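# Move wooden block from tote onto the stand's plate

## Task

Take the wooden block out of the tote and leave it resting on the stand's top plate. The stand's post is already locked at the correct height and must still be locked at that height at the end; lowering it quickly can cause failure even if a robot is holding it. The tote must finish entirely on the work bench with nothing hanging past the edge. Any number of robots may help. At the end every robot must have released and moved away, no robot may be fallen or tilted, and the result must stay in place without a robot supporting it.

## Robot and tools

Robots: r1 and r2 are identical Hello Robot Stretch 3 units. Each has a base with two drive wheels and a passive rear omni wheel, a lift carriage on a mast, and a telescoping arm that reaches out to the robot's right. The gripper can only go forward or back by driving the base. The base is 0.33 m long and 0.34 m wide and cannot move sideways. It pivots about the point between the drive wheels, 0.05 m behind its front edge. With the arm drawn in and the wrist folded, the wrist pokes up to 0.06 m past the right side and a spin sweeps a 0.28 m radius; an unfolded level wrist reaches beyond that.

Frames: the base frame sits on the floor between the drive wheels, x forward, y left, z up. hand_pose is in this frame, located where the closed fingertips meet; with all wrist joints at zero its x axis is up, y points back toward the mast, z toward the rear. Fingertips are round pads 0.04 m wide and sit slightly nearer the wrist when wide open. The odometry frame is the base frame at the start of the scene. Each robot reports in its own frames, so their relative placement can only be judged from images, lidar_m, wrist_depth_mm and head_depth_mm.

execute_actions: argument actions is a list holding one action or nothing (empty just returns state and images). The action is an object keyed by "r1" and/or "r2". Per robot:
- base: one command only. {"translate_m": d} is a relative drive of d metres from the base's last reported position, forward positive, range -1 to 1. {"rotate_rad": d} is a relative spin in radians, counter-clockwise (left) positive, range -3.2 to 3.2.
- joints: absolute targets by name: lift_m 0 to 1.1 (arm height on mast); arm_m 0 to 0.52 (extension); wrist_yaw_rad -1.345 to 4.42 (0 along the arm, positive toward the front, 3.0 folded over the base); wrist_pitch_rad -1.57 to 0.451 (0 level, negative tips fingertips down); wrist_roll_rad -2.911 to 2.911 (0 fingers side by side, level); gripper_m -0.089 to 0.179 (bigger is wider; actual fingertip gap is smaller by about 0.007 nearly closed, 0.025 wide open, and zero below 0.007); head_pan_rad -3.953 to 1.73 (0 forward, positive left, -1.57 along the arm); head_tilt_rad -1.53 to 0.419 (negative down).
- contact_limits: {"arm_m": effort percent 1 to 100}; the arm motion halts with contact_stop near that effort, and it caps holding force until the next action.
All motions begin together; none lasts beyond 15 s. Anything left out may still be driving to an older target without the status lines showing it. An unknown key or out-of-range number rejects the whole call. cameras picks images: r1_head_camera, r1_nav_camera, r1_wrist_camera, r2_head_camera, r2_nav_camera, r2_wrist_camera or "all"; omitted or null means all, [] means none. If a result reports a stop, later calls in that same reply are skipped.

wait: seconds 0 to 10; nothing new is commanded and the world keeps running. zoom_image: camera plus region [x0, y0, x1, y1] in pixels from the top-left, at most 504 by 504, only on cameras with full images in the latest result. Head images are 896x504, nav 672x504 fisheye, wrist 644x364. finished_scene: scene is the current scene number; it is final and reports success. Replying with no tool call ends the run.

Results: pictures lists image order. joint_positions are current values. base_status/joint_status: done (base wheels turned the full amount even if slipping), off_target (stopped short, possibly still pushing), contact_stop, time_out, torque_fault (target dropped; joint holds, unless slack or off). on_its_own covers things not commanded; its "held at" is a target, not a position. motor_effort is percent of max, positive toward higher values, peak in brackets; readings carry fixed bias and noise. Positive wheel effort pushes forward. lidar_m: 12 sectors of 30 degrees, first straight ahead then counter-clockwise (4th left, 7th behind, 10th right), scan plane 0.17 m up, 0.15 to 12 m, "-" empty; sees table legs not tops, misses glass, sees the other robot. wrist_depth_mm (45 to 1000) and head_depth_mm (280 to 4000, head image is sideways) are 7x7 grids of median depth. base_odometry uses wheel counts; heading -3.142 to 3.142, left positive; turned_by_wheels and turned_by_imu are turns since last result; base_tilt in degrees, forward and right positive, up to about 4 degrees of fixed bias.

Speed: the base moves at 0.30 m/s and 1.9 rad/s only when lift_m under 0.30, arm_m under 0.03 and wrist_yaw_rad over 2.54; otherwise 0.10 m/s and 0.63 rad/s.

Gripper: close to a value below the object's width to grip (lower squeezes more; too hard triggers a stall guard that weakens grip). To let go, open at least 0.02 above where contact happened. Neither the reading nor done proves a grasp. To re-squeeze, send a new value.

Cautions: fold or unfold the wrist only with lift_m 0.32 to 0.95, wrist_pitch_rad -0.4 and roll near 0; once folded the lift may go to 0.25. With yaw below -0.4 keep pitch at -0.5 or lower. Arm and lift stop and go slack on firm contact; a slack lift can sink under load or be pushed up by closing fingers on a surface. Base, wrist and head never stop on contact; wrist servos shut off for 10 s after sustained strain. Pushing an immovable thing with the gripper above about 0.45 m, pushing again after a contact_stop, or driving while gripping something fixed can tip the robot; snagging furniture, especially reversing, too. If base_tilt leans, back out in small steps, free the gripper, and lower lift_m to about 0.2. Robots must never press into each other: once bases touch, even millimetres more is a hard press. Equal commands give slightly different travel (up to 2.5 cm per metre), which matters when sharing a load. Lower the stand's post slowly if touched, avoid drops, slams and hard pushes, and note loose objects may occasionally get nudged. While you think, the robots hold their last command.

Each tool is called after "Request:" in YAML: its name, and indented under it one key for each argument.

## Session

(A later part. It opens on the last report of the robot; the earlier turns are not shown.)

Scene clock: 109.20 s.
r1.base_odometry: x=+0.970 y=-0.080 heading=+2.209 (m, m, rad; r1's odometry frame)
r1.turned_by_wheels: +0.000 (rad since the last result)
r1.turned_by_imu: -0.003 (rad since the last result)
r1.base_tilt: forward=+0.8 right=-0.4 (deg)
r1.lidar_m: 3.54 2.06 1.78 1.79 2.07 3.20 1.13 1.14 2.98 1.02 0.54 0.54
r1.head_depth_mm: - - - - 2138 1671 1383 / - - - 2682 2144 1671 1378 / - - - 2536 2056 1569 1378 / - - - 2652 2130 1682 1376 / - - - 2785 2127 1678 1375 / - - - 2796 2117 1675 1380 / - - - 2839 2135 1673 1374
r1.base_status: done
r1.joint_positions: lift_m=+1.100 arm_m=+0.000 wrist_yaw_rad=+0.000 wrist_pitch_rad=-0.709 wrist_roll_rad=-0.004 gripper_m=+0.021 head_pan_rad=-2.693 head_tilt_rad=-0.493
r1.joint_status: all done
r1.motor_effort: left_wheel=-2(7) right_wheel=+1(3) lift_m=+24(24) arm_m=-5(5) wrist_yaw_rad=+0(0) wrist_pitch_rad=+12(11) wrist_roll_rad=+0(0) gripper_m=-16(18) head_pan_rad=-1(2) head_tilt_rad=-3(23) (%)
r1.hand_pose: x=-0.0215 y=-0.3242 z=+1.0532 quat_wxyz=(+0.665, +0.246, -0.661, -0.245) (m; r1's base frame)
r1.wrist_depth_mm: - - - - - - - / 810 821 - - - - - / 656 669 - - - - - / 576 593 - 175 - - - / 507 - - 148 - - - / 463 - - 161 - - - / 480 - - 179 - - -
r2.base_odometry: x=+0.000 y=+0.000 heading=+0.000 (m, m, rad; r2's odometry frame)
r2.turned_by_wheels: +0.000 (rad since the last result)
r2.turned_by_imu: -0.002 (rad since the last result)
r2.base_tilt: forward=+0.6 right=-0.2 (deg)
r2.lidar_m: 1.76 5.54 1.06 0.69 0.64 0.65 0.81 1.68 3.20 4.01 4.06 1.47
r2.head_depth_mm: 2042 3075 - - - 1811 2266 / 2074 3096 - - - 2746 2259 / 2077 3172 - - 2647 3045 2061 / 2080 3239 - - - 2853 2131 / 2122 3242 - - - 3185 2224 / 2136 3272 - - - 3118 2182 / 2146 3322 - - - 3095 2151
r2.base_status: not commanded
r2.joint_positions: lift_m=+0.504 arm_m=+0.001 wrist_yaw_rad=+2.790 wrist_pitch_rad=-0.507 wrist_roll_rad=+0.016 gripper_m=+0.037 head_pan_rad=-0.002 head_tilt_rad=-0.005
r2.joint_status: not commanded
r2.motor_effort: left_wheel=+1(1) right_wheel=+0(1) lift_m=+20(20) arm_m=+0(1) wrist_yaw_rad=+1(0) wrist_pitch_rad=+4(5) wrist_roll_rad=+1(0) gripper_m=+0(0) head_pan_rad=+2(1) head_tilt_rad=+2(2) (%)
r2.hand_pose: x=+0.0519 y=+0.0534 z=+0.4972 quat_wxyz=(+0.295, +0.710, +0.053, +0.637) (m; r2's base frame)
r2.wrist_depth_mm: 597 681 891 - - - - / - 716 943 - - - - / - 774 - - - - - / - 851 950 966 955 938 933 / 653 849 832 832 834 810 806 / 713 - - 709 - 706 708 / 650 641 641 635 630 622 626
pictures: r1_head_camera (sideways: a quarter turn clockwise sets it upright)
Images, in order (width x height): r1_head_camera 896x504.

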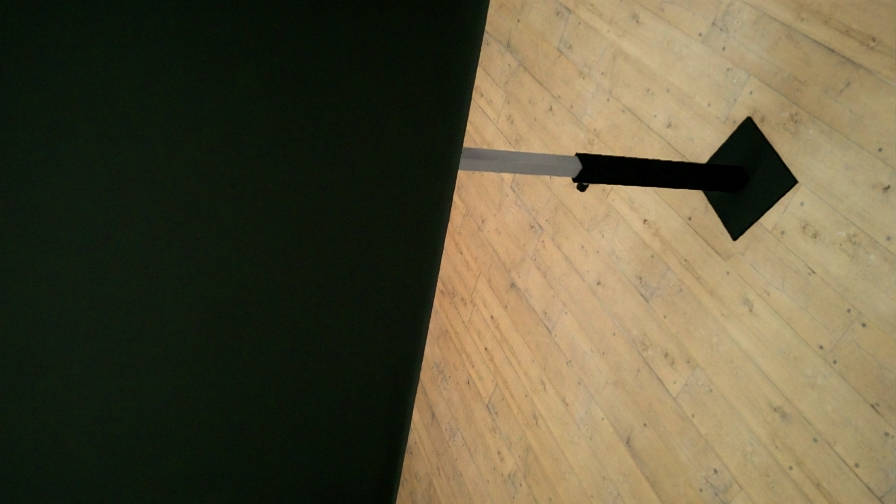

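Request:
execute_actions:
  actions:
    - {"r1":{"base":{"rotate_rad":-0.07}}}
  cameras: []

Request:
execute_actions:
  actions:
    - {"r1":{"base":{"translate_m":-1.0},"joints":{"head_pan_rad":-1.57,"head_tilt_rad":-0.75}}}
  cameras: ["r1_head_camera","r1_wrist_camera"]

Scene clock: 120.10 s.
r1.base_odometry: x=+0.970 y=-0.080 heading=+2.140 (m, m, rad; r1's odometry frame)
r1.turned_by_wheels: -0.070 (rad since the last result)
r1.turned_by_imu: -0.071 (rad since the last result)
r1.base_tilt: forward=+0.8 right=-0.6 (deg)
r1.lidar_m: 4.09 2.16 1.79 1.78 1.99 3.21 3.20 1.13 3.00 2.98 1.02 0.53
r1.head_depth_mm: - - - - 2142 1676 1377 / - - - 2643 2143 1675 1382 / - - - 2544 1977 1626 1378 / - - - 2675 2138 1629 1381 / - - - 2804 2134 1676 1383 / - - - 2784 2137 1671 1385 / - - - 2827 2129 1676 1376
r1.base_status: done
r1.joint_positions: lift_m=+1.100 arm_m=+0.000 wrist_yaw_rad=+0.000 wrist_pitch_rad=-0.709 wrist_roll_rad=-0.004 gripper_m=+0.021 head_pan_rad=-2.693 head_tilt_rad=-0.493
r1.joint_status: not commanded
r1.motor_effort: left_wheel=+1(6) right_wheel=-2(5) lift_m=+24(24) arm_m=-5(5) wrist_yaw_rad=-1(1) wrist_pitch_rad=+11(12) wrist_roll_rad=+0(0) gripper_m=-18(18) head_pan_rad=-1(3) head_tilt_rad=-4(4) (%)
r1.hand_pose: x=-0.0215 y=-0.3242 z=+1.0532 quat_wxyz=(+0.665, +0.246, -0.661, -0.245) (m; r1's base frame)
r1.wrist_depth_mm: - - - - - - - / 834 809 - - - - - / 660 694 - - - - - / 582 667 - 176 - - - / 513 - - 148 - - - / 473 - - 162 - - - / - - - 178 - - -
r2.base_odometry: x=+0.000 y=+0.000 heading=+0.000 (m, m, rad; r2's odometry frame)
r2.turned_by_wheels: +0.000 (rad since the last result)
r2.turned_by_imu: +0.000 (rad since the last result)
r2.base_tilt: forward=+0.7 right=-0.3 (deg)
r2.lidar_m: 1.76 5.55 1.06 0.70 0.64 0.65 0.81 1.68 3.20 4.01 4.05 1.47
r2.head_depth_mm: 2049 3158 - - - 1777 2272 / 2073 3146 - - - 2753 2243 / 2079 3199 - - 2639 3060 2050 / 2122 3250 - - - 2836 2152 / 2113 3220 - - - 3165 2213 / 2123 3290 - - - 3137 2196 / 2146 3342 - - - 3157 2164
r2.base_status: not commanded
r2.joint_positions: lift_m=+0.504 arm_m=+0.001 wrist_yaw_rad=+2.790 wrist_pitch_rad=-0.507 wrist_roll_rad=+0.016 gripper_m=+0.037 head_pan_rad=-0.002 head_tilt_rad=-0.005
r2.joint_status: not commanded
r2.motor_effort: left_wheel=+1(1) right_wheel=+0(0) lift_m=+20(20) arm_m=-1(0) wrist_yaw_rad=+0(0) wrist_pitch_rad=+5(5) wrist_roll_rad=+0(0) gripper_m=-1(0) head_pan_rad=+0(1) head_tilt_rad=+2(2) (%)
r2.hand_pose: x=+0.0519 y=+0.0534 z=+0.4972 quat_wxyz=(+0.295, +0.710, +0.053, +0.637) (m; r2's base frame)
r2.wrist_depth_mm: 588 682 884 - - - - / - 710 952 - - - - / - 770 995 - - - - / - 856 953 - 965 956 939 / 665 849 828 827 834 803 812 / 695 - - 712 - 713 692 / 648 638 633 634 631 624 621
pictures: none
No camera images: the call's "cameras" was empty. Leave "cameras" out to get every camera's image.

Scene clock: 132.33 s.
r1.base_odometry: x=+1.508 y=-0.923 heading=+2.140 (m, m, rad; r1's odometry frame)
r1.turned_by_wheels: +0.000 (rad since the last result)
r1.turned_by_imu: -0.004 (rad since the last result)
r1.base_tilt: forward=+0.8 right=-0.6 (deg)
r1.lidar_m: 1.46 2.39 1.98 1.97 2.21 2.22 2.21 2.47 0.35 0.35 3.13 1.46
r1.head_depth_mm: - - - - - 1398 1212 / - - - - - 1377 1206 / - - - - - 988 1132 / - - - - 1518 1388 1209 / 2535 2868 2537 1900 1590 1389 1201 / 2561 2875 2523 1978 1626 1381 1202 / 2608 2936 2507 1978 1629 1375 1195
r1.base_status: done
r1.joint_positions: lift_m=+1.100 arm_m=+0.000 wrist_yaw_rad=+0.005 wrist_pitch_rad=-0.692 wrist_roll_rad=+0.002 gripper_m=+0.021 head_pan_rad=-1.577 head_tilt_rad=-0.740
r1.joint_status: all done
r1.motor_effort: left_wheel=+1(7) right_wheel=-3(13) lift_m=+23(24) arm_m=-5(5) wrist_yaw_rad=-6(34) wrist_pitch_rad=+5(12) wrist_roll_rad=-4(5) gripper_m=-18(21) head_pan_rad=+2(24) head_tilt_rad=-5(26) (%)
r1.hand_pose: x=-0.0207 y=-0.3272 z=+1.0563 quat_wxyz=(+0.665, +0.241, -0.665, -0.239) (m; r1's base frame)
r1.wrist_depth_mm: - - - - - - - / - - - - - - - / - - - - - - - / - - - 172 - - - / - - - 151 299 - - / - - - 171 - 279 - / - - - 202 239 - -
r2.base_odometry: x=+0.000 y=+0.000 heading=+0.000 (m, m, rad; r2's odometry frame)
r2.turned_by_wheels: +0.000 (rad since the last result)
r2.turned_by_imu: -0.001 (rad since the last result)
r2.base_tilt: forward=+0.6 right=-0.3 (deg)
r2.lidar_m: 1.77 5.51 1.06 0.70 0.64 0.65 0.81 1.68 3.19 4.00 4.08 1.47
r2.head_depth_mm: 2056 3071 - - - 1788 2267 / 2065 3086 - - - 2726 2263 / 2086 3198 - - 2575 3021 2061 / 2117 3251 - - - 2859 2122 / 2117 3237 - - - 3162 2215 / 2129 3347 - - - 3188 2201 / 2139 3344 - - - 3107 2182
r2.base_status: not commanded
r2.joint_positions: lift_m=+0.504 arm_m=+0.001 wrist_yaw_rad=+2.790 wrist_pitch_rad=-0.507 wrist_roll_rad=+0.016 gripper_m=+0.037 head_pan_rad=-0.002 head_tilt_rad=-0.005
r2.joint_status: not commanded
r2.motor_effort: left_wheel=+1(0) right_wheel=-1(1) lift_m=+20(20) arm_m=+0(0) wrist_yaw_rad=+0(0) wrist_pitch_rad=+4(5) wrist_roll_rad=+0(0) gripper_m=+0(0) head_pan_rad=+1(0) head_tilt_rad=+2(2) (%)
r2.hand_pose: x=+0.0519 y=+0.0534 z=+0.4972 quat_wxyz=(+0.295, +0.710, +0.053, +0.637) (m; r2's base frame)
r2.wrist_depth_mm: 582 683 885 - - - - / - 724 927 - - - - / - 781 - - - - - / - 853 937 984 961 952 943 / 663 852 859 833 838 825 808 / 696 - - 716 - 708 707 / 650 634 638 634 637 626 633
pictures: r1_head_camera (sideways: a quarter turn clockwise sets it upright), r1_wrist_camera
Images, in order (width x height): r1_head_camera 896x504, r1_wrist_camera 644x364.

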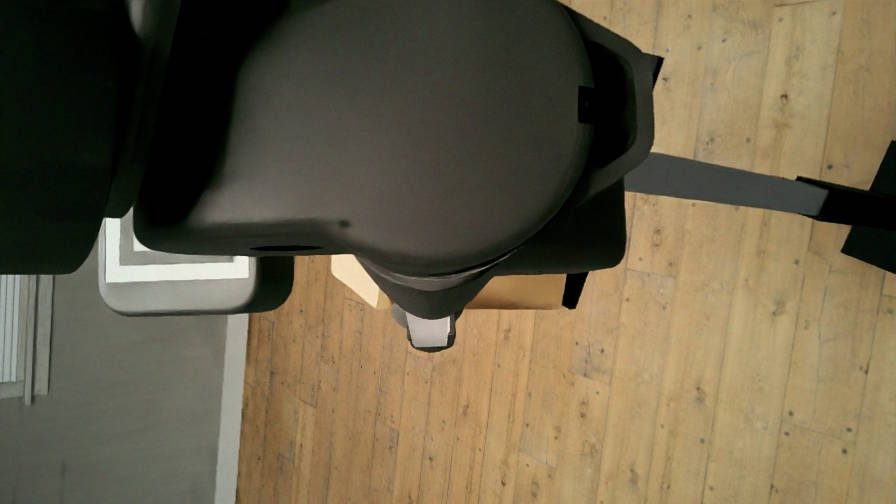

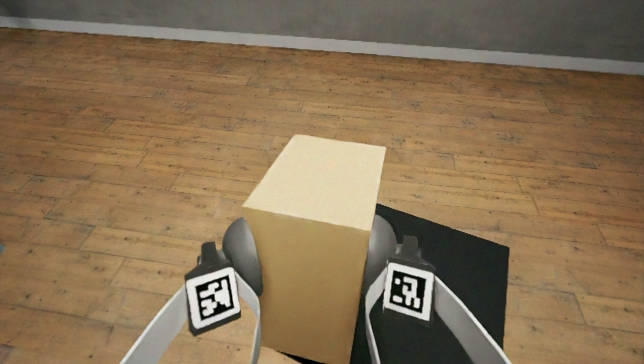

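Request:
execute_actions:
  actions:
    - {"r1":{"joints":{"wrist_pitch_rad":-0.52}}}
  cameras: []

Request:
execute_actions:
  actions:
    - {"r1":{"base":{"translate_m":-0.08},"joints":{"arm_m":0.02}}}
  cameras: ["r1_nav_camera","r1_wrist_camera"]

Scene clock: 144.37 s.
r1.base_odometry: x=+1.508 y=-0.923 heading=+2.140 (m, m, rad; r1's odometry frame)
r1.turned_by_wheels: +0.000 (rad since the last result)
r1.turned_by_imu: -0.001 (rad since the last result)
r1.base_tilt: forward=+0.8 right=-0.6 (deg)
r1.lidar_m: 1.45 2.39 1.98 1.97 2.20 2.22 2.21 2.46 0.35 0.35 3.14 1.45
r1.head_depth_mm: - - - - 1574 1392 1204 / - - - - - 1395 1206 / - - - - - 670 1129 / - - - - 1526 1386 1203 / 2510 2903 2638 1956 1633 1349 1200 / 2566 2889 2541 1980 1636 1381 1198 / 2614 2928 2514 1977 1619 1380 1196
r1.base_status: not commanded
r1.joint_positions: lift_m=+1.100 arm_m=+0.000 wrist_yaw_rad=+0.001 wrist_pitch_rad=-0.540 wrist_roll_rad=+0.002 gripper_m=+0.020 head_pan_rad=-1.577 head_tilt_rad=-0.740
r1.joint_status: all done
r1.motor_effort: left_wheel=+1(2) right_wheel=-2(2) lift_m=+23(22) arm_m=-5(5) wrist_yaw_rad=-1(6) wrist_pitch_rad=+8(16) wrist_roll_rad=-3(4) gripper_m=-2(17) head_pan_rad=+2(2) head_tilt_rad=-6(6) (%)
r1.hand_pose: x=-0.0214 y=-0.3527 z=+1.0860 quat_wxyz=(+0.681, +0.189, -0.682, -0.189) (m; r1's base frame)
r1.wrist_depth_mm: - - - - - - - / - - - - - - - / - - - - - - - / - - - - - - - / - - - - - - - / - - - - - - - / - - - 277 269 285 -
r2.base_odometry: x=+0.000 y=+0.000 heading=+0.000 (m, m, rad; r2's odometry frame)
r2.turned_by_wheels: +0.000 (rad since the last result)
r2.turned_by_imu: -0.001 (rad since the last result)
r2.base_tilt: forward=+0.7 right=-0.1 (deg)
r2.lidar_m: 1.77 5.56 1.06 0.70 0.64 0.65 0.81 1.68 3.18 4.02 4.09 1.47
r2.head_depth_mm: 2043 3079 - - - 1786 2282 / 2060 3188 - - - 2742 2254 / 2087 3247 - - 2639 3031 2041 / 2106 3248 - - - 2834 2114 / 2099 3289 - - - 3180 2217 / 2160 3292 - - - 3154 2187 / 2147 3318 - - - 3125 2168
r2.base_status: not commanded
r2.joint_positions: lift_m=+0.504 arm_m=+0.001 wrist_yaw_rad=+2.790 wrist_pitch_rad=-0.507 wrist_roll_rad=+0.016 gripper_m=+0.037 head_pan_rad=-0.002 head_tilt_rad=-0.005
r2.joint_status: not commanded
r2.motor_effort: left_wheel=+1(0) right_wheel=-1(1) lift_m=+20(20) arm_m=+0(0) wrist_yaw_rad=+0(0) wrist_pitch_rad=+4(4) wrist_roll_rad=+0(1) gripper_m=-1(1) head_pan_rad=+0(0) head_tilt_rad=+2(2) (%)
r2.hand_pose: x=+0.0519 y=+0.0534 z=+0.4972 quat_wxyz=(+0.295, +0.710, +0.053, +0.637) (m; r2's base frame)
r2.wrist_depth_mm: 587 681 864 - - - - / - 720 951 - - - - / - 775 985 - - - - / - 853 970 973 968 970 938 / 659 845 844 840 844 799 813 / 703 - - 723 - 710 701 / 649 640 644 638 632 625 623
pictures: none
No camera images: the call's "cameras" was empty. Leave "cameras" out to get every camera's image.

Scene clock: 146.47 s.
r1.base_odometry: x=+1.552 y=-0.990 heading=+2.140 (m, m, rad; r1's odometry frame)
r1.turned_by_wheels: +0.000 (rad since the last result)
r1.turned_by_imu: +0.000 (rad since the last result)
r1.base_tilt: forward=+0.8 right=-0.6 (deg)
r1.lidar_m: 1.53 2.41 2.00 1.99 2.22 2.14 2.13 2.38 2.80 0.33 3.12 1.68
r1.head_depth_mm: - - - 1893 1652 1392 1208 / - - - - 1603 1400 1205 / - - - - 444 1390 1208 / - - - - 432 638 870 / 2500 2889 2625 1222 442 1382 1204 / 2534 2865 2536 1966 465 1347 1197 / 2574 2895 2506 1975 1631 1386 1201
r1.base_status: done
r1.joint_positions: lift_m=+1.100 arm_m=+0.020 wrist_yaw_rad=+0.001 wrist_pitch_rad=-0.539 wrist_roll_rad=+0.001 gripper_m=+0.020 head_pan_rad=-1.577 head_tilt_rad=-0.740
r1.joint_status: all done
r1.motor_effort: left_wheel=+1(3) right_wheel=-1(6) lift_m=+22(23) arm_m=+6(5) wrist_yaw_rad=-1(1) wrist_pitch_rad=+8(8) wrist_roll_rad=-3(3) gripper_m=-1(2) head_pan_rad=+2(3) head_tilt_rad=-6(6) (%)
r1.hand_pose: x=-0.0214 y=-0.3720 z=+1.0861 quat_wxyz=(+0.681, +0.189, -0.682, -0.189) (m; r1's base frame)
r1.wrist_depth_mm: - - - - - - - / - - - - - - - / - - - - - - - / - - - - - - - / - - - - - - - / - - - - - - - / - - 270 269 270 - -
r2.base_odometry: x=+0.000 y=+0.000 heading=+0.000 (m, m, rad; r2's odometry frame)
r2.turned_by_wheels: +0.000 (rad since the last result)
r2.turned_by_imu: +0.000 (rad since the last result)
r2.base_tilt: forward=+0.7 right=-0.3 (deg)
r2.lidar_m: 1.76 5.52 1.06 0.70 0.64 0.65 0.81 1.68 3.22 4.00 4.09 1.47
r2.head_depth_mm: 2060 3110 - - - 1799 2256 / 2078 3147 - - - 2752 2232 / 2082 3161 - - 2616 3049 2071 / 2106 3212 - - - 2860 2116 / 2123 3273 - - - 3221 2241 / 2145 3328 - - - 3165 2197 / 2151 3331 - - - 3145 2179
r2.base_status: not commanded
r2.joint_positions: lift_m=+0.504 arm_m=+0.001 wrist_yaw_rad=+2.790 wrist_pitch_rad=-0.507 wrist_roll_rad=+0.016 gripper_m=+0.037 head_pan_rad=-0.002 head_tilt_rad=-0.005
r2.joint_status: not commanded
r2.motor_effort: left_wheel=+1(0) right_wheel=-1(1) lift_m=+21(20) arm_m=+0(0) wrist_yaw_rad=+1(0) wrist_pitch_rad=+4(5) wrist_roll_rad=+0(0) gripper_m=+1(1) head_pan_rad=+2(0) head_tilt_rad=+2(2) (%)
r2.hand_pose: x=+0.0519 y=+0.0534 z=+0.4972 quat_wxyz=(+0.295, +0.710, +0.053, +0.637) (m; r2's base frame)
r2.wrist_depth_mm: 598 688 881 - - - - / - 721 944 - - - - / - 767 - - - - - / - 847 947 981 963 973 935 / 648 839 855 824 841 808 822 / 700 - - 718 - 704 704 / 651 641 636 636 635 632 627
pictures: r1_nav_camera (sideways: a quarter turn counterclockwise sets it upright), r1_wrist_camera
Images, in order (width x height): r1_nav_camera 672x504, r1_wrist_camera 644x364.

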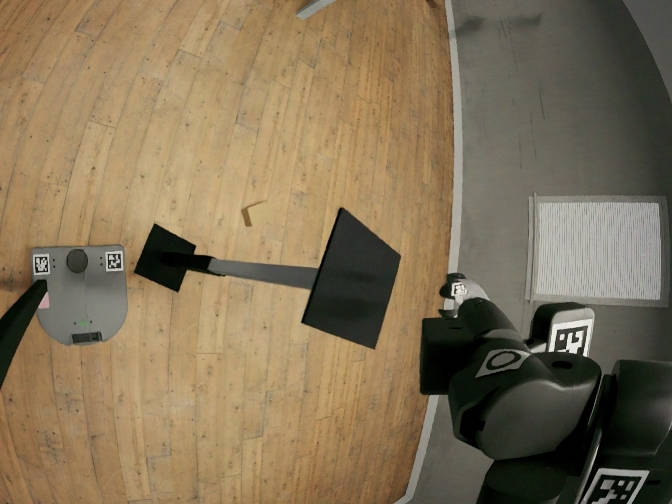

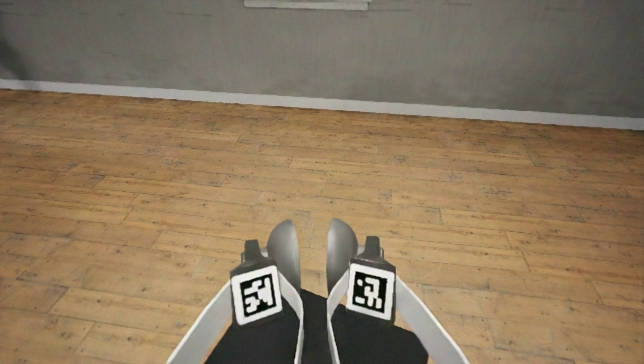

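The block slipped out of the grip when I pitched the wrist up. I'll drive forward with the gripper held high to get clear of the stand, then look for it.

Request:
execute_actions:
  actions:
    - {"r1":{"base":{"translate_m":0.3},"joints":{"head_pan_rad":-1.3,"head_tilt_rad":-1.2}}}
  cameras: ["r1_head_camera","r1_nav_camera","r1_wrist_camera"]

Scene clock: 158.47 s.
r1.base_odometry: x=+1.390 y=-0.737 heading=+2.140 (m, m, rad; r1's odometry frame)
r1.turned_by_wheels: +0.000 (rad since the last result)
r1.turned_by_imu: +0.000 (rad since the last result)
r1.base_tilt: forward=+0.8 right=-0.6 (deg)
r1.lidar_m: 2.67 2.34 1.94 1.93 2.16 2.43 2.43 2.69 0.45 2.85 3.19 1.24
r1.head_depth_mm: - 1671 1554 1418 1269 1215 1132 / 1888 1686 1537 1402 1293 1224 1123 / 1878 1678 1533 1401 1297 1235 - / 1860 1674 1526 1404 1293 - - / 1840 1667 1522 1394 1282 1197 1128 / 1839 1652 1512 1386 1288 1187 1113 / 1822 1650 1506 1385 1278 1187 1107
r1.base_status: done
r1.joint_positions: lift_m=+1.100 arm_m=+0.020 wrist_yaw_rad=+0.001 wrist_pitch_rad=-0.539 wrist_roll_rad=+0.001 gripper_m=+0.020 head_pan_rad=-1.307 head_tilt_rad=-1.185
r1.joint_status: all done
r1.motor_effort: left_wheel=+1(7) right_wheel=-1(2) lift_m=+23(23) arm_m=+7(6) wrist_yaw_rad=-1(1) wrist_pitch_rad=+8(8) wrist_roll_rad=-3(3) gripper_m=-1(1) head_pan_rad=+3(16) head_tilt_rad=-9(37) (%)
r1.hand_pose: x=-0.0214 y=-0.3720 z=+1.0861 quat_wxyz=(+0.681, +0.189, -0.682, -0.189) (m; r1's base frame)
r1.wrist_depth_mm: - - - - - - - / - - - - - - - / - - - - - - - / - - - - - - - / - - - - - - - / - - - - - - 309 / - - - - - - 277
r2.base_odometry: x=+0.000 y=+0.000 heading=+0.000 (m, m, rad; r2's odometry frame)
r2.turned_by_wheels: +0.000 (rad since the last result)
r2.turned_by_imu: -0.001 (rad since the last result)
r2.base_tilt: forward=+0.7 right=-0.2 (deg)
r2.lidar_m: 1.76 5.54 1.06 0.70 0.64 0.65 0.81 1.68 3.21 4.00 4.08 1.47
r2.head_depth_mm: 2034 3145 - - - 1798 2274 / 2071 3119 - - - 2714 2260 / 2090 3184 - - 2624 3047 2066 / 2079 3232 - - 3887 2849 2133 / 2109 3309 - - - 3219 2196 / 2140 3257 - - - 3105 2187 / 2131 3332 - - - 3121 2183
r2.base_status: not commanded
r2.joint_positions: lift_m=+0.504 arm_m=+0.001 wrist_yaw_rad=+2.790 wrist_pitch_rad=-0.507 wrist_roll_rad=+0.016 gripper_m=+0.037 head_pan_rad=-0.002 head_tilt_rad=-0.005
r2.joint_status: not commanded
r2.motor_effort: left_wheel=+1(1) right_wheel=-1(1) lift_m=+21(20) arm_m=+0(0) wrist_yaw_rad=+1(0) wrist_pitch_rad=+5(5) wrist_roll_rad=+0(1) gripper_m=-1(1) head_pan_rad=+1(0) head_tilt_rad=+2(2) (%)
r2.hand_pose: x=+0.0519 y=+0.0534 z=+0.4972 quat_wxyz=(+0.295, +0.710, +0.053, +0.637) (m; r2's base frame)
r2.wrist_depth_mm: 590 689 890 - - - - / - 727 939 - - - - / - 775 - - - - - / - 838 953 991 969 955 941 / 656 844 852 827 845 824 810 / 700 - - 728 - 715 701 / 648 634 638 637 633 629 618
pictures: r1_head_camera (sideways: a quarter turn clockwise sets it upright), r1_nav_camera (sideways: a quarter turn counterclockwise sets it upright), r1_wrist_camera
Images, in order (width x height): r1_head_camera 896x504, r1_nav_camera 672x504, r1_wrist_camera 644x364.

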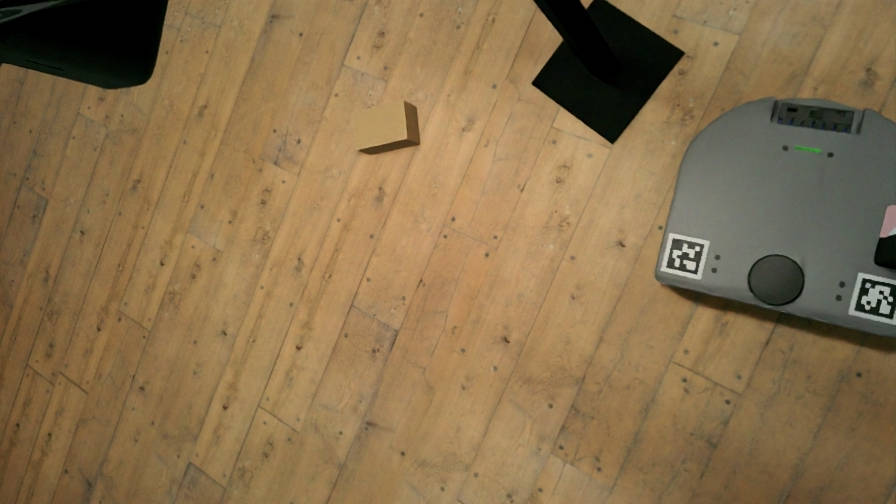

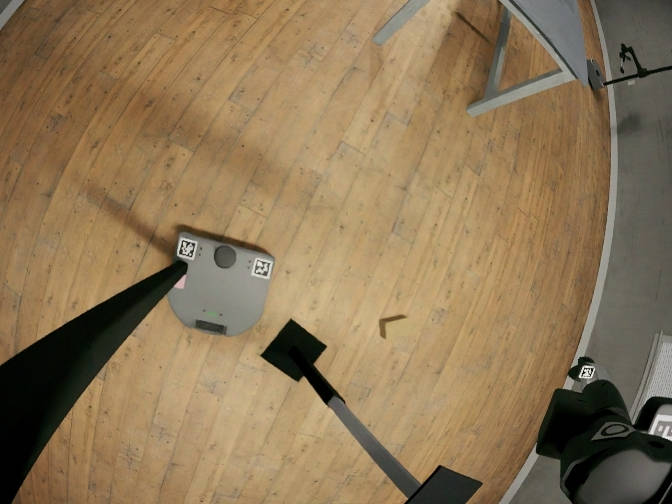

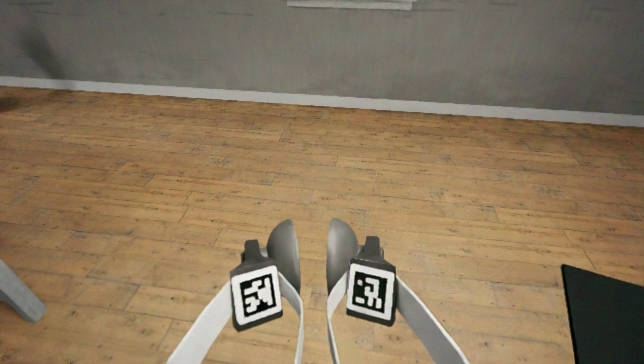

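Found it on the floor, about 0.66 m to the right. I'll line up and reach down for it.

Request:
execute_actions:
  actions:
    - {"r1":{"base":{"translate_m":-0.06},"joints":{"lift_m":0.4,"arm_m":0.45,"wrist_pitch_rad":-1.3,"gripper_m":0.13}}}
  cameras: ["r1_head_camera","r1_wrist_camera"]

Scene clock: 179.00 s.
r1.base_odometry: x=+1.422 y=-0.788 heading=+2.140 (m, m, rad; r1's odometry frame)
r1.turned_by_wheels: +0.000 (rad since the last result)
r1.turned_by_imu: -0.002 (rad since the last result)
r1.base_tilt: forward=+0.9 right=-0.6 (deg)
r1.lidar_m: 2.72 2.36 1.95 1.94 2.17 2.38 2.36 2.64 0.42 2.84 3.18 1.30
r1.head_depth_mm: 1888 1694 1541 1415 1262 1218 1145 / 1875 1700 - 1409 1267 1209 - / 1869 1682 1539 1398 1298 - - / 1868 1671 1521 1394 1284 - - / 1843 1661 1519 1391 1281 1195 1127 / 1845 1650 1504 1384 1281 1191 1112 / 1822 1648 1504 1375 1278 1190 1109
r1.base_status: done
r1.joint_positions: lift_m=+0.400 arm_m=+0.450 wrist_yaw_rad=+0.000 wrist_pitch_rad=-1.298 wrist_roll_rad=+0.001 gripper_m=+0.130 head_pan_rad=-1.307 head_tilt_rad=-1.185
r1.joint_status: all done
r1.motor_effort: left_wheel=+1(4) right_wheel=-1(5) lift_m=+12(20) arm_m=+6(7) wrist_yaw_rad=-1(1) wrist_pitch_rad=-1(7) wrist_roll_rad=-3(3) gripper_m=-1(81) head_pan_rad=+2(2) head_tilt_rad=-8(9) (%)
r1.hand_pose: x=-0.0216 y=-0.6403 z=+0.2858 quat_wxyz=(+0.563, +0.427, -0.563, -0.428) (m; r1's base frame)
r1.wrist_depth_mm: 474 472 490 485 492 489 508 / 461 466 469 477 476 483 487 / 450 454 463 412 470 473 475 / 440 449 450 445 458 456 463 / 431 431 444 442 447 449 455 / 420 - 428 435 431 443 445 / 416 418 419 415 429 423 434
r2.base_odometry: x=+0.000 y=+0.000 heading=+0.000 (m, m, rad; r2's odometry frame)
r2.turned_by_wheels: +0.000 (rad since the last result)
r2.turned_by_imu: -0.001 (rad since the last result)
r2.base_tilt: forward=+0.6 right=-0.1 (deg)
r2.lidar_m: 1.76 5.54 1.06 0.70 0.64 0.65 0.81 1.68 3.20 4.01 4.08 1.47
r2.head_depth_mm: 2045 3118 - - - 1794 2271 / 2072 3167 - - - 2757 2258 / 2082 3118 - - 2627 3063 2044 / 2108 3194 - - - 2862 2130 / 2129 3268 - - - 3176 2189 / 2116 3338 - - - 3158 2178 / 2127 3291 - - - 3068 2184
r2.base_status: not commanded
r2.joint_positions: lift_m=+0.504 arm_m=+0.001 wrist_yaw_rad=+2.790 wrist_pitch_rad=-0.507 wrist_roll_rad=+0.016 gripper_m=+0.037 head_pan_rad=-0.002 head_tilt_rad=-0.005
r2.joint_status: not commanded
r2.motor_effort: left_wheel=+1(1) right_wheel=-1(1) lift_m=+21(20) arm_m=+1(1) wrist_yaw_rad=+0(1) wrist_pitch_rad=+4(5) wrist_roll_rad=+0(0) gripper_m=+0(0) head_pan_rad=+1(1) head_tilt_rad=+2(2) (%)
r2.hand_pose: x=+0.0519 y=+0.0534 z=+0.4972 quat_wxyz=(+0.295, +0.710, +0.053, +0.637) (m; r2's base frame)
r2.wrist_depth_mm: 583 687 884 - - - - / - 722 958 - - - - / - 776 - - - - - / - 847 952 981 969 950 939 / 664 841 842 845 837 817 806 / 691 - - 720 - 707 705 / 647 641 643 641 631 634 620
pictures: r1_head_camera (sideways: a quarter turn clockwise sets it upright), r1_wrist_camera
Images, in order (width x height): r1_head_camera 896x504, r1_wrist_camera 644x364.

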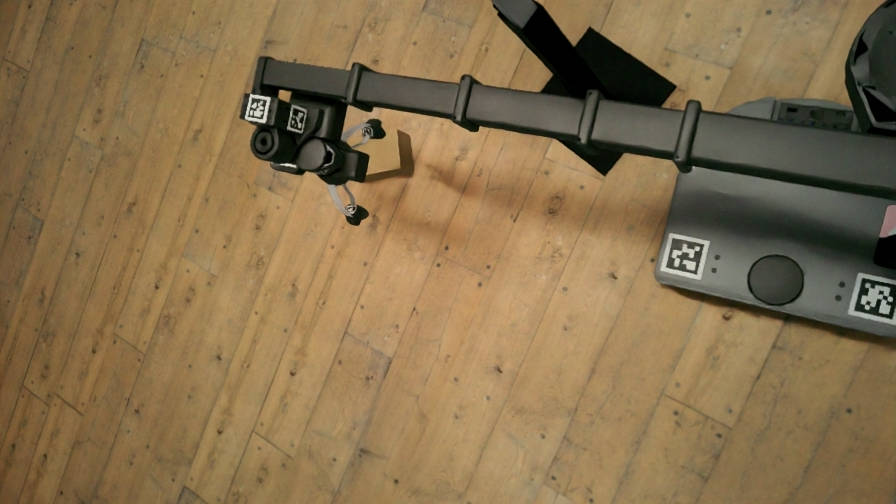

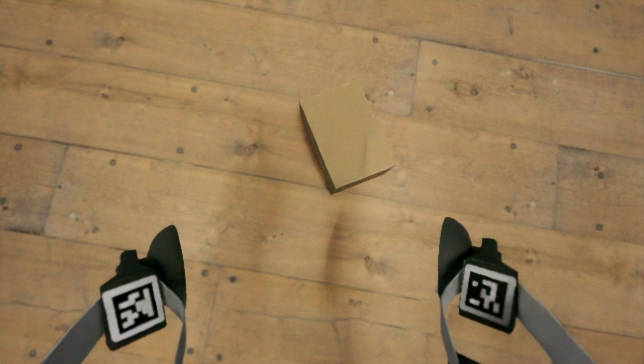

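Request:
execute_actions:
  actions:
    - {"r1":{"base":{"translate_m":-0.03},"joints":{"arm_m":0.52,"wrist_pitch_rad":-1.05,"lift_m":0.3}}}
  cameras: ["r1_wrist_camera"]

Scene clock: 197.00 s.
r1.base_odometry: x=+1.438 y=-0.813 heading=+2.140 (m, m, rad; r1's odometry frame)
r1.turned_by_wheels: +0.000 (rad since the last result)
r1.turned_by_imu: -0.001 (rad since the last result)
r1.base_tilt: forward=+0.9 right=-0.4 (deg)
r1.lidar_m: 1.33 2.36 1.96 1.95 2.17 2.35 2.33 2.60 0.40 2.83 3.17 1.33
r1.head_depth_mm: 1892 1701 1543 1420 1283 1218 1142 / 1889 1685 1502 1409 1259 1222 - / 1872 1676 1503 1386 1297 - - / 1859 1670 1525 1405 1291 - - / 1845 1663 1516 1389 1286 1197 1123 / 1838 1663 1505 1393 1286 1191 1115 / 1817 1643 1501 1380 1275 1187 1112
r1.base_status: done
r1.joint_positions: lift_m=+0.300 arm_m=+0.520 wrist_yaw_rad=+0.000 wrist_pitch_rad=-1.061 wrist_roll_rad=+0.001 gripper_m=+0.130 head_pan_rad=-1.307 head_tilt_rad=-1.185
r1.joint_status: all done
r1.motor_effort: left_wheel=+1(4) right_wheel=-1(6) lift_m=+12(14) arm_m=+6(7) wrist_yaw_rad=-1(1) wrist_pitch_rad=+5(5) wrist_roll_rad=-3(3) gripper_m=+0(1) head_pan_rad=+2(2) head_tilt_rad=-9(9) (%)
r1.hand_pose: x=-0.0216 y=-0.7685 z=+0.2036 quat_wxyz=(+0.610, +0.358, -0.610, -0.358) (m; r1's base frame)
r1.wrist_depth_mm: 480 482 477 479 494 486 500 / 440 437 448 454 456 455 461 / 415 418 419 423 422 428 433 / 384 387 389 391 397 399 398 / 363 370 369 311 372 372 375 / 340 - 345 290 349 360 358 / 330 322 326 281 326 331 338
r2.base_odometry: x=+0.000 y=+0.000 heading=+0.000 (m, m, rad; r2's odometry frame)
r2.turned_by_wheels: +0.000 (rad since the last result)
r2.turned_by_imu: +0.000 (rad since the last result)
r2.base_tilt: forward=+0.6 right=-0.2 (deg)
r2.lidar_m: 1.77 5.52 1.06 0.70 0.64 0.65 0.81 1.68 3.20 4.02 4.08 1.47
r2.head_depth_mm: 2036 3072 - - - 1792 2271 / 2068 3080 - - - 2741 2244 / 2101 3195 - - 2595 3032 2054 / 2097 3205 - - - 2806 2130 / 2111 3278 - - - 3194 2207 / 2129 3307 - - - 3165 2195 / 2145 3385 - - - 3084 2170
r2.base_status: not commanded
r2.joint_positions: lift_m=+0.504 arm_m=+0.001 wrist_yaw_rad=+2.790 wrist_pitch_rad=-0.507 wrist_roll_rad=+0.016 gripper_m=+0.037 head_pan_rad=-0.002 head_tilt_rad=-0.005
r2.joint_status: not commanded
r2.motor_effort: left_wheel=+1(1) right_wheel=-1(1) lift_m=+20(21) arm_m=+1(1) wrist_yaw_rad=+1(0) wrist_pitch_rad=+4(5) wrist_roll_rad=+0(0) gripper_m=+0(0) head_pan_rad=+0(1) head_tilt_rad=+2(2) (%)
r2.hand_pose: x=+0.0519 y=+0.0534 z=+0.4972 quat_wxyz=(+0.295, +0.710, +0.053, +0.637) (m; r2's base frame)
r2.wrist_depth_mm: 584 688 872 - - - - / - 726 925 - - - - / - 763 991 - - - - / - 845 953 982 974 962 941 / 661 848 852 845 847 809 806 / 697 - - 712 - 706 702 / 653 642 641 639 620 621 622
pictures: r1_wrist_camera
Images, in order (width x height): r1_wrist_camera 644x364.

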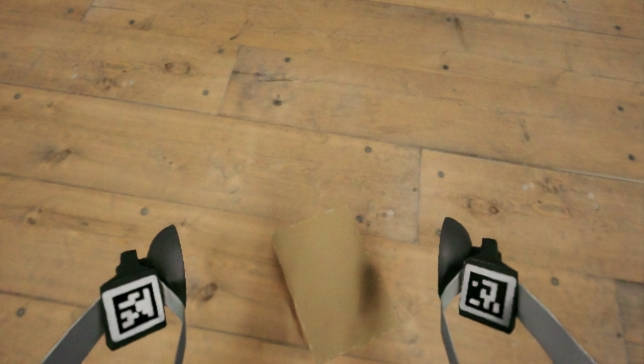

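Request:
execute_actions:
  actions:
    - {"r1":{"joints":{"lift_m":0.14}}}
  cameras: ["r1_wrist_camera"]

Scene clock: 203.13 s.
r1.base_odometry: x=+1.438 y=-0.813 heading=+2.140 (m, m, rad; r1's odometry frame)
r1.turned_by_wheels: +0.000 (rad since the last result)
r1.turned_by_imu: -0.001 (rad since the last result)
r1.base_tilt: forward=+0.8 right=-0.5 (deg)
r1.lidar_m: 1.33 2.36 1.96 1.95 2.17 2.35 2.34 2.61 0.40 2.83 3.18 1.33
r1.head_depth_mm: 1890 1711 1544 1419 1279 1213 1135 / 1892 1694 1556 1409 1263 1223 1146 / 1863 1686 1549 1408 1306 - - / 1858 1675 1521 1403 1296 - - / 1848 1666 1516 1390 1293 1201 1129 / 1836 1658 1517 1385 1285 1195 1110 / 1817 1643 1501 1381 1281 1188 1109
r1.base_status: not commanded
r1.joint_positions: lift_m=+0.140 arm_m=+0.520 wrist_yaw_rad=-0.004 wrist_pitch_rad=-1.047 wrist_roll_rad=-0.011 gripper_m=+0.130 head_pan_rad=-1.307 head_tilt_rad=-1.185
r1.joint_status: all done
r1.motor_effort: left_wheel=-1(6) right_wheel=+1(8) lift_m=+12(13) arm_m=+5(5) wrist_yaw_rad=+5(5) wrist_pitch_rad=-1(5) wrist_roll_rad=+5(6) gripper_m=-2(5) head_pan_rad=+3(2) head_tilt_rad=-9(8) (%)
r1.hand_pose: x=-0.0220 y=-0.7718 z=+0.0451 quat_wxyz=(+0.615, +0.354, -0.609, -0.353) (m; r1's base frame)
r1.wrist_depth_mm: 271 273 278 280 285 289 292 / 253 254 255 260 264 265 267 / 234 237 240 238 244 247 250 / 219 221 163 160 224 229 231 / 205 209 204 150 153 215 215 / 195 - 195 141 142 - 203 / 185 181 185 133 134 188 193
r2.base_odometry: x=+0.000 y=+0.000 heading=+0.000 (m, m, rad; r2's odometry frame)
r2.turned_by_wheels: +0.000 (rad since the last result)
r2.turned_by_imu: -0.001 (rad since the last result)
r2.base_tilt: forward=+0.6 right=-0.2 (deg)
r2.lidar_m: 1.76 5.53 1.06 0.69 0.64 0.65 0.81 1.68 3.22 4.01 4.08 1.47
r2.head_depth_mm: 2031 3088 - - - 1809 2262 / 2046 3144 - - - 2767 2241 / 2060 3228 - - 2593 3041 2065 / 2096 3270 - - - 2843 2135 / 2108 3253 - - - 3217 2190 / 2145 3331 - - - 3116 2200 / 2141 3320 - - - 3088 2173
r2.base_status: not commanded
r2.joint_positions: lift_m=+0.504 arm_m=+0.001 wrist_yaw_rad=+2.790 wrist_pitch_rad=-0.507 wrist_roll_rad=+0.016 gripper_m=+0.037 head_pan_rad=-0.002 head_tilt_rad=-0.005
r2.joint_status: not commanded
r2.motor_effort: left_wheel=+0(1) right_wheel=-1(1) lift_m=+21(20) arm_m=+0(0) wrist_yaw_rad=+1(1) wrist_pitch_rad=+4(5) wrist_roll_rad=+1(0) gripper_m=+0(1) head_pan_rad=+0(0) head_tilt_rad=+2(2) (%)
r2.hand_pose: x=+0.0519 y=+0.0534 z=+0.4972 quat_wxyz=(+0.295, +0.710, +0.053, +0.637) (m; r2's base frame)
r2.wrist_depth_mm: 595 678 883 - - - - / - 729 946 - - - - / - 774 994 - - - - / - 845 945 983 982 950 946 / 652 852 848 840 842 811 810 / 697 - - 724 - 711 699 / 641 636 636 640 629 623 624
pictures: r1_wrist_camera
Images, in order (width x height): r1_wrist_camera 644x364.

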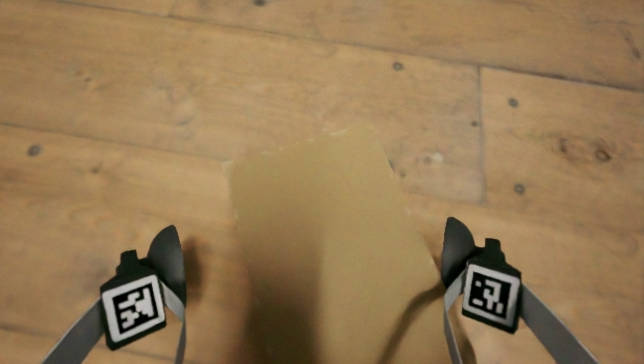

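Block sits between the pads. Closing with a firmer squeeze this time.

Request:
execute_actions:
  actions:
    - {"r1":{"joints":{"gripper_m":0.0}}}
  cameras: ["r1_wrist_camera"]

Scene clock: 207.83 s.
r1.base_odometry: x=+1.438 y=-0.813 heading=+2.140 (m, m, rad; r1's odometry frame)
r1.turned_by_wheels: +0.000 (rad since the last result)
r1.turned_by_imu: -0.001 (rad since the last result)
r1.base_tilt: forward=+0.8 right=-0.5 (deg)
r1.lidar_m: 1.33 2.36 1.96 1.95 2.18 2.34 2.34 2.60 0.40 2.83 3.16 1.33
r1.head_depth_mm: 1901 1701 1547 1418 1280 1215 1134 / 1880 1695 1553 1405 1267 1218 1142 / 1863 1682 1549 1399 1303 - - / 1848 1667 1526 1401 1293 - - / 1835 1665 1510 1384 1287 1201 1130 / 1830 1660 1510 1383 1282 1193 1111 / 1838 1643 1505 1383 1272 1182 1111
r1.base_status: not commanded
r1.joint_positions: lift_m=+0.140 arm_m=+0.520 wrist_yaw_rad=-0.002 wrist_pitch_rad=-1.059 wrist_roll_rad=-0.010 gripper_m=+0.002 head_pan_rad=-1.307 head_tilt_rad=-1.185
r1.joint_status: all done
r1.motor_effort: left_wheel=-1(2) right_wheel=+0(3) lift_m=+13(13) arm_m=+5(5) wrist_yaw_rad=+2(5) wrist_pitch_rad=+4(4) wrist_roll_rad=+4(5) gripper_m=-37(100) head_pan_rad=+2(1) head_tilt_rad=-8(8) (%)
r1.hand_pose: x=-0.0218 y=-0.7691 z=+0.0438 quat_wxyz=(+0.613, +0.358, -0.607, -0.356) (m; r1's base frame)
r1.wrist_depth_mm: 264 267 272 273 278 282 286 / 249 250 250 253 258 259 263 / 231 233 236 237 241 242 243 / 215 219 156 156 222 225 230 / 203 206 144 146 208 212 214 / 193 194 137 136 139 201 203 / 182 182 131 129 132 189 190
r2.base_odometry: x=+0.000 y=+0.000 heading=+0.000 (m, m, rad; r2's odometry frame)
r2.turned_by_wheels: +0.000 (rad since the last result)
r2.turned_by_imu: +0.000 (rad since the last result)
r2.base_tilt: forward=+0.7 right=-0.3 (deg)
r2.lidar_m: 1.77 5.55 1.06 0.70 0.64 0.65 0.81 1.68 3.21 4.02 4.08 1.46
r2.head_depth_mm: 2057 3123 - - - 1788 2264 / 2076 3186 - - - 2740 2265 / 2089 3208 - - 2638 3039 2043 / 2097 3232 - - - 2829 2149 / 2116 3244 - - - 3153 2195 / 2138 3345 - - - 3188 2170 / 2134 3354 - - - 3121 2186
r2.base_status: not commanded
r2.joint_positions: lift_m=+0.504 arm_m=+0.001 wrist_yaw_rad=+2.790 wrist_pitch_rad=-0.507 wrist_roll_rad=+0.016 gripper_m=+0.037 head_pan_rad=-0.002 head_tilt_rad=-0.005
r2.joint_status: not commanded
r2.motor_effort: left_wheel=+1(0) right_wheel=-1(1) lift_m=+21(20) arm_m=+0(0) wrist_yaw_rad=+1(1) wrist_pitch_rad=+5(4) wrist_roll_rad=+0(0) gripper_m=+0(0) head_pan_rad=+0(0) head_tilt_rad=+2(2) (%)
r2.hand_pose: x=+0.0519 y=+0.0534 z=+0.4972 quat_wxyz=(+0.295, +0.710, +0.053, +0.637) (m; r2's base frame)
r2.wrist_depth_mm: 583 678 883 - - - - / - 715 945 - - - - / - 782 996 - - - - / - 838 947 961 966 952 942 / 650 854 849 829 842 812 805 / 695 - - 718 - 706 712 / 644 642 648 632 629 626 629
pictures: r1_wrist_camera
Images, in order (width x height): r1_wrist_camera 644x364.

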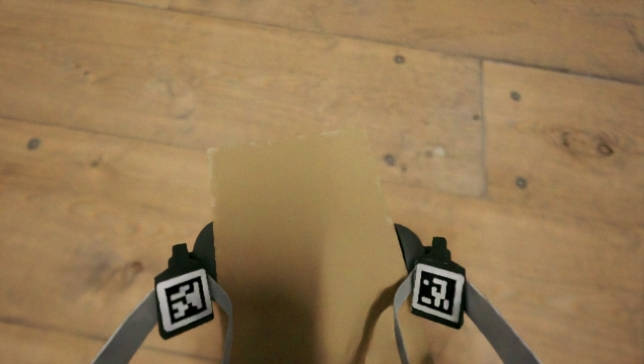

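Solid grip this time. Lifting and retracting before I reposition.

Request:
execute_actions:
  actions:
    - {"r1":{"joints":{"lift_m":1.1,"arm_m":0.0,"wrist_pitch_rad":-0.8,"head_pan_rad":-1.9,"head_tilt_rad":-0.6}}}
  cameras: ["r1_wrist_camera","r1_nav_camera"]

Scene clock: 228.13 s.
r1.base_odometry: x=+1.438 y=-0.813 heading=+2.140 (m, m, rad; r1's odometry frame)
r1.turned_by_wheels: +0.000 (rad since the last result)
r1.turned_by_imu: -0.003 (rad since the last result)
r1.base_tilt: forward=+0.8 right=-0.5 (deg)
r1.lidar_m: 1.33 2.36 1.96 1.95 2.18 2.35 2.34 2.61 0.40 2.83 3.19 1.33
r1.head_depth_mm: - - - - - 1452 1284 / - - - - - 1483 1293 / - - - - - 593 1208 / - - - - - 1480 1288 / - - - - - - 1284 / - - - - - - 1256 / - - - - - 865 1265
r1.base_status: not commanded
r1.joint_positions: lift_m=+1.100 arm_m=+0.000 wrist_yaw_rad=+0.000 wrist_pitch_rad=-0.830 wrist_roll_rad=-0.009 gripper_m=+0.042 head_pan_rad=-1.893 head_tilt_rad=-0.606
r1.joint_status: all done
r1.on_its_own: gripper_m is held at +0.041, not at your +0.000, by its stall guard, which is not easing now
r1.motor_effort: left_wheel=+1(1) right_wheel=-1(1) lift_m=+24(24) arm_m=-5(5) wrist_yaw_rad=+0(2) wrist_pitch_rad=+12(12) wrist_roll_rad=+3(4) gripper_m=-21(21) head_pan_rad=-2(22) head_tilt_rad=+2(36) (%)
r1.hand_pose: x=-0.0216 y=-0.3006 z=+1.0330 quat_wxyz=(+0.650, +0.286, -0.644, -0.284) (m; r1's base frame)
r1.wrist_depth_mm: - - - - - - - / - - - - - - - / - - - - - - - / - - 159 159 - 297 297 / - - 146 148 266 268 269 / - - 136 137 138 244 244 / - - 130 129 132 - 231
r2.base_odometry: x=+0.000 y=+0.000 heading=+0.000 (m, m, rad; r2's odometry frame)
r2.turned_by_wheels: +0.000 (rad since the last result)
r2.turned_by_imu: -0.002 (rad since the last result)
r2.base_tilt: forward=+0.3 right=-0.1 (deg)
r2.lidar_m: 1.77 5.49 1.06 0.70 0.64 0.65 0.81 1.68 3.21 4.01 4.08 1.47
r2.head_depth_mm: 2056 3047 - - - 1776 2269 / 2069 3150 - - - 2737 2261 / 2091 3184 - - 2636 3030 2055 / 2126 3164 - - - 2900 2120 / 2108 3262 - - - 3210 2221 / 2138 3316 - - - 3112 2178 / 2141 3344 - - - 3087 2183
r2.base_status: not commanded
r2.joint_positions: lift_m=+0.504 arm_m=+0.001 wrist_yaw_rad=+2.790 wrist_pitch_rad=-0.507 wrist_roll_rad=+0.016 gripper_m=+0.037 head_pan_rad=-0.002 head_tilt_rad=-0.005
r2.joint_status: not commanded
r2.motor_effort: left_wheel=+1(1) right_wheel=-1(1) lift_m=+21(20) arm_m=+0(0) wrist_yaw_rad=+1(1) wrist_pitch_rad=+5(5) wrist_roll_rad=+0(0) gripper_m=+0(0) head_pan_rad=+0(0) head_tilt_rad=+2(2) (%)
r2.hand_pose: x=+0.0519 y=+0.0534 z=+0.4972 quat_wxyz=(+0.295, +0.710, +0.053, +0.637) (m; r2's base frame)
r2.wrist_depth_mm: 587 688 885 - - - - / - 727 946 - - - - / - 787 - - - - - / - 848 955 976 964 961 946 / 655 858 849 834 826 814 805 / 694 - - 717 - 714 700 / 644 636 636 633 631 624 627
pictures: r1_nav_camera (sideways: a quarter turn counterclockwise sets it upright), r1_wrist_camera
Images, in order (width x height): r1_nav_camera 672x504, r1_wrist_camera 644x364.

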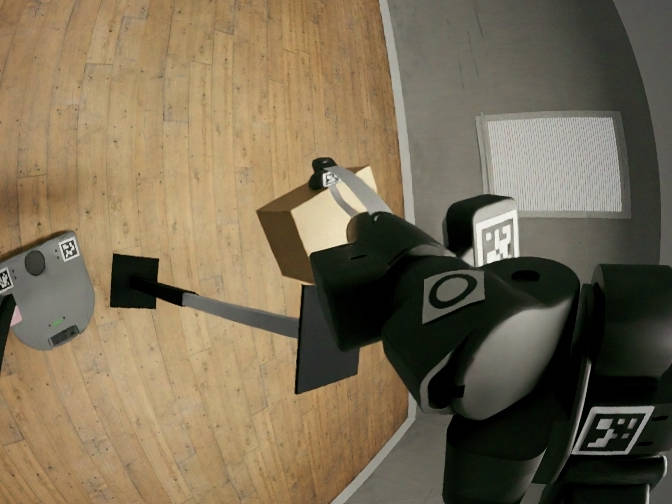

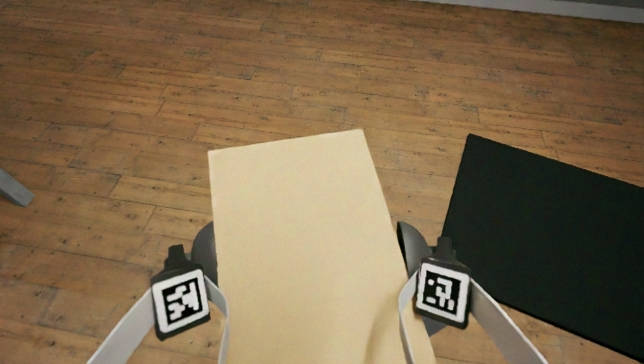

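Request:
execute_actions:
  actions:
    - {"r1":{"base":{"translate_m":-0.19}}}
  cameras: ["r1_wrist_camera","r1_nav_camera"]

Scene clock: 236.47 s.
r1.base_odometry: x=+1.541 y=-0.973 heading=+2.140 (m, m, rad; r1's odometry frame)
r1.turned_by_wheels: +0.000 (rad since the last result)
r1.turned_by_imu: -0.001 (rad since the last result)
r1.base_tilt: forward=+0.8 right=-0.5 (deg)
r1.lidar_m: 1.51 2.40 1.99 1.98 2.21 2.16 2.15 2.40 2.81 0.34 3.13 1.66
r1.head_depth_mm: - - - - - 1522 1288 / - - - - - 1529 1292 / - - - - - 1524 1284 / - - - - - 1484 1284 / - - - - - - 1282 / - - - - - - 576 / - - - - - 354 1259
r1.base_status: done
r1.joint_positions: lift_m=+1.100 arm_m=+0.000 wrist_yaw_rad=+0.000 wrist_pitch_rad=-0.830 wrist_roll_rad=-0.009 gripper_m=+0.042 head_pan_rad=-1.893 head_tilt_rad=-0.606
r1.joint_status: not commanded
r1.on_its_own: gripper_m is held at +0.041, not at your +0.000, by its stall guard, which is not easing now
r1.motor_effort: left_wheel=+1(2) right_wheel=-1(5) lift_m=+24(24) arm_m=-6(5) wrist_yaw_rad=+0(0) wrist_pitch_rad=+12(12) wrist_roll_rad=+3(3) gripper_m=-20(21) head_pan_rad=-2(1) head_tilt_rad=+2(3) (%)
r1.hand_pose: x=-0.0216 y=-0.3006 z=+1.0330 quat_wxyz=(+0.650, +0.286, -0.644, -0.284) (m; r1's base frame)
r1.wrist_depth_mm: - - - - - - - / - - - - - - - / - - - - - - - / - - 158 160 - - - / - - 147 148 269 - - / - - 136 138 139 - - / - - 131 128 132 - -
r2.base_odometry: x=+0.000 y=+0.000 heading=+0.000 (m, m, rad; r2's odometry frame)
r2.turned_by_wheels: +0.000 (rad since the last result)
r2.turned_by_imu: -0.001 (rad since the last result)
r2.base_tilt: forward=+0.6 right=-0.2 (deg)
r2.lidar_m: 1.76 5.57 1.06 0.70 0.64 0.65 0.81 1.68 3.22 4.01 4.08 1.46
r2.head_depth_mm: 2042 3106 - - - 1799 2294 / 2062 3148 - - - 2736 2264 / 2085 3143 - - 2621 3025 2061 / 2099 3210 - - - 2861 2165 / 2119 3283 - - - 3219 2201 / 2134 3318 - - - 3162 2178 / 2167 3340 - - - 3110 2168
r2.base_status: not commanded
r2.joint_positions: lift_m=+0.504 arm_m=+0.001 wrist_yaw_rad=+2.790 wrist_pitch_rad=-0.507 wrist_roll_rad=+0.016 gripper_m=+0.037 head_pan_rad=-0.002 head_tilt_rad=-0.005
r2.joint_status: not commanded
r2.motor_effort: left_wheel=+1(0) right_wheel=-1(1) lift_m=+21(20) arm_m=+0(0) wrist_yaw_rad=+1(0) wrist_pitch_rad=+4(5) wrist_roll_rad=+1(0) gripper_m=-1(0) head_pan_rad=+0(0) head_tilt_rad=+2(2) (%)
r2.hand_pose: x=+0.0519 y=+0.0534 z=+0.4972 quat_wxyz=(+0.295, +0.710, +0.053, +0.637) (m; r2's base frame)
r2.wrist_depth_mm: 585 681 881 - - - - / - 722 945 - - - - / - 774 - - - - - / - 850 956 989 962 959 923 / 660 845 840 823 846 819 806 / 694 - - 711 - 711 701 / 646 632 635 637 638 629 622
pictures: r1_nav_camera (sideways: a quarter turn counterclockwise sets it upright), r1_wrist_camera
Images, in order (width x height): r1_nav_camera 672x504, r1_wrist_camera 644x364.

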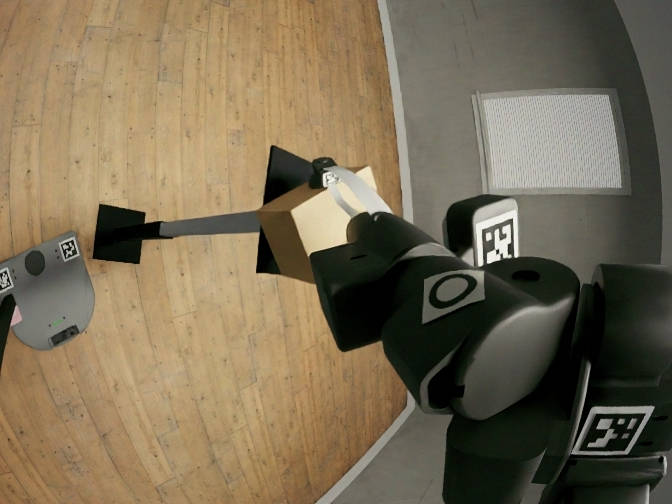

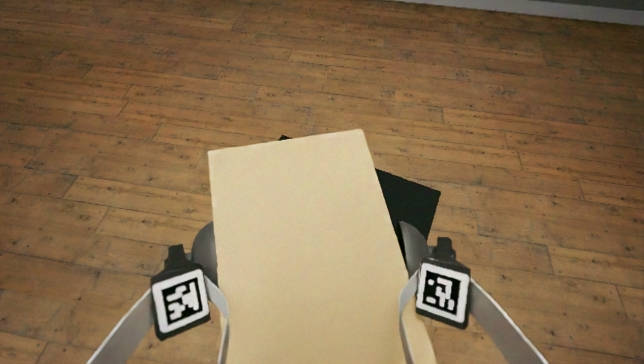

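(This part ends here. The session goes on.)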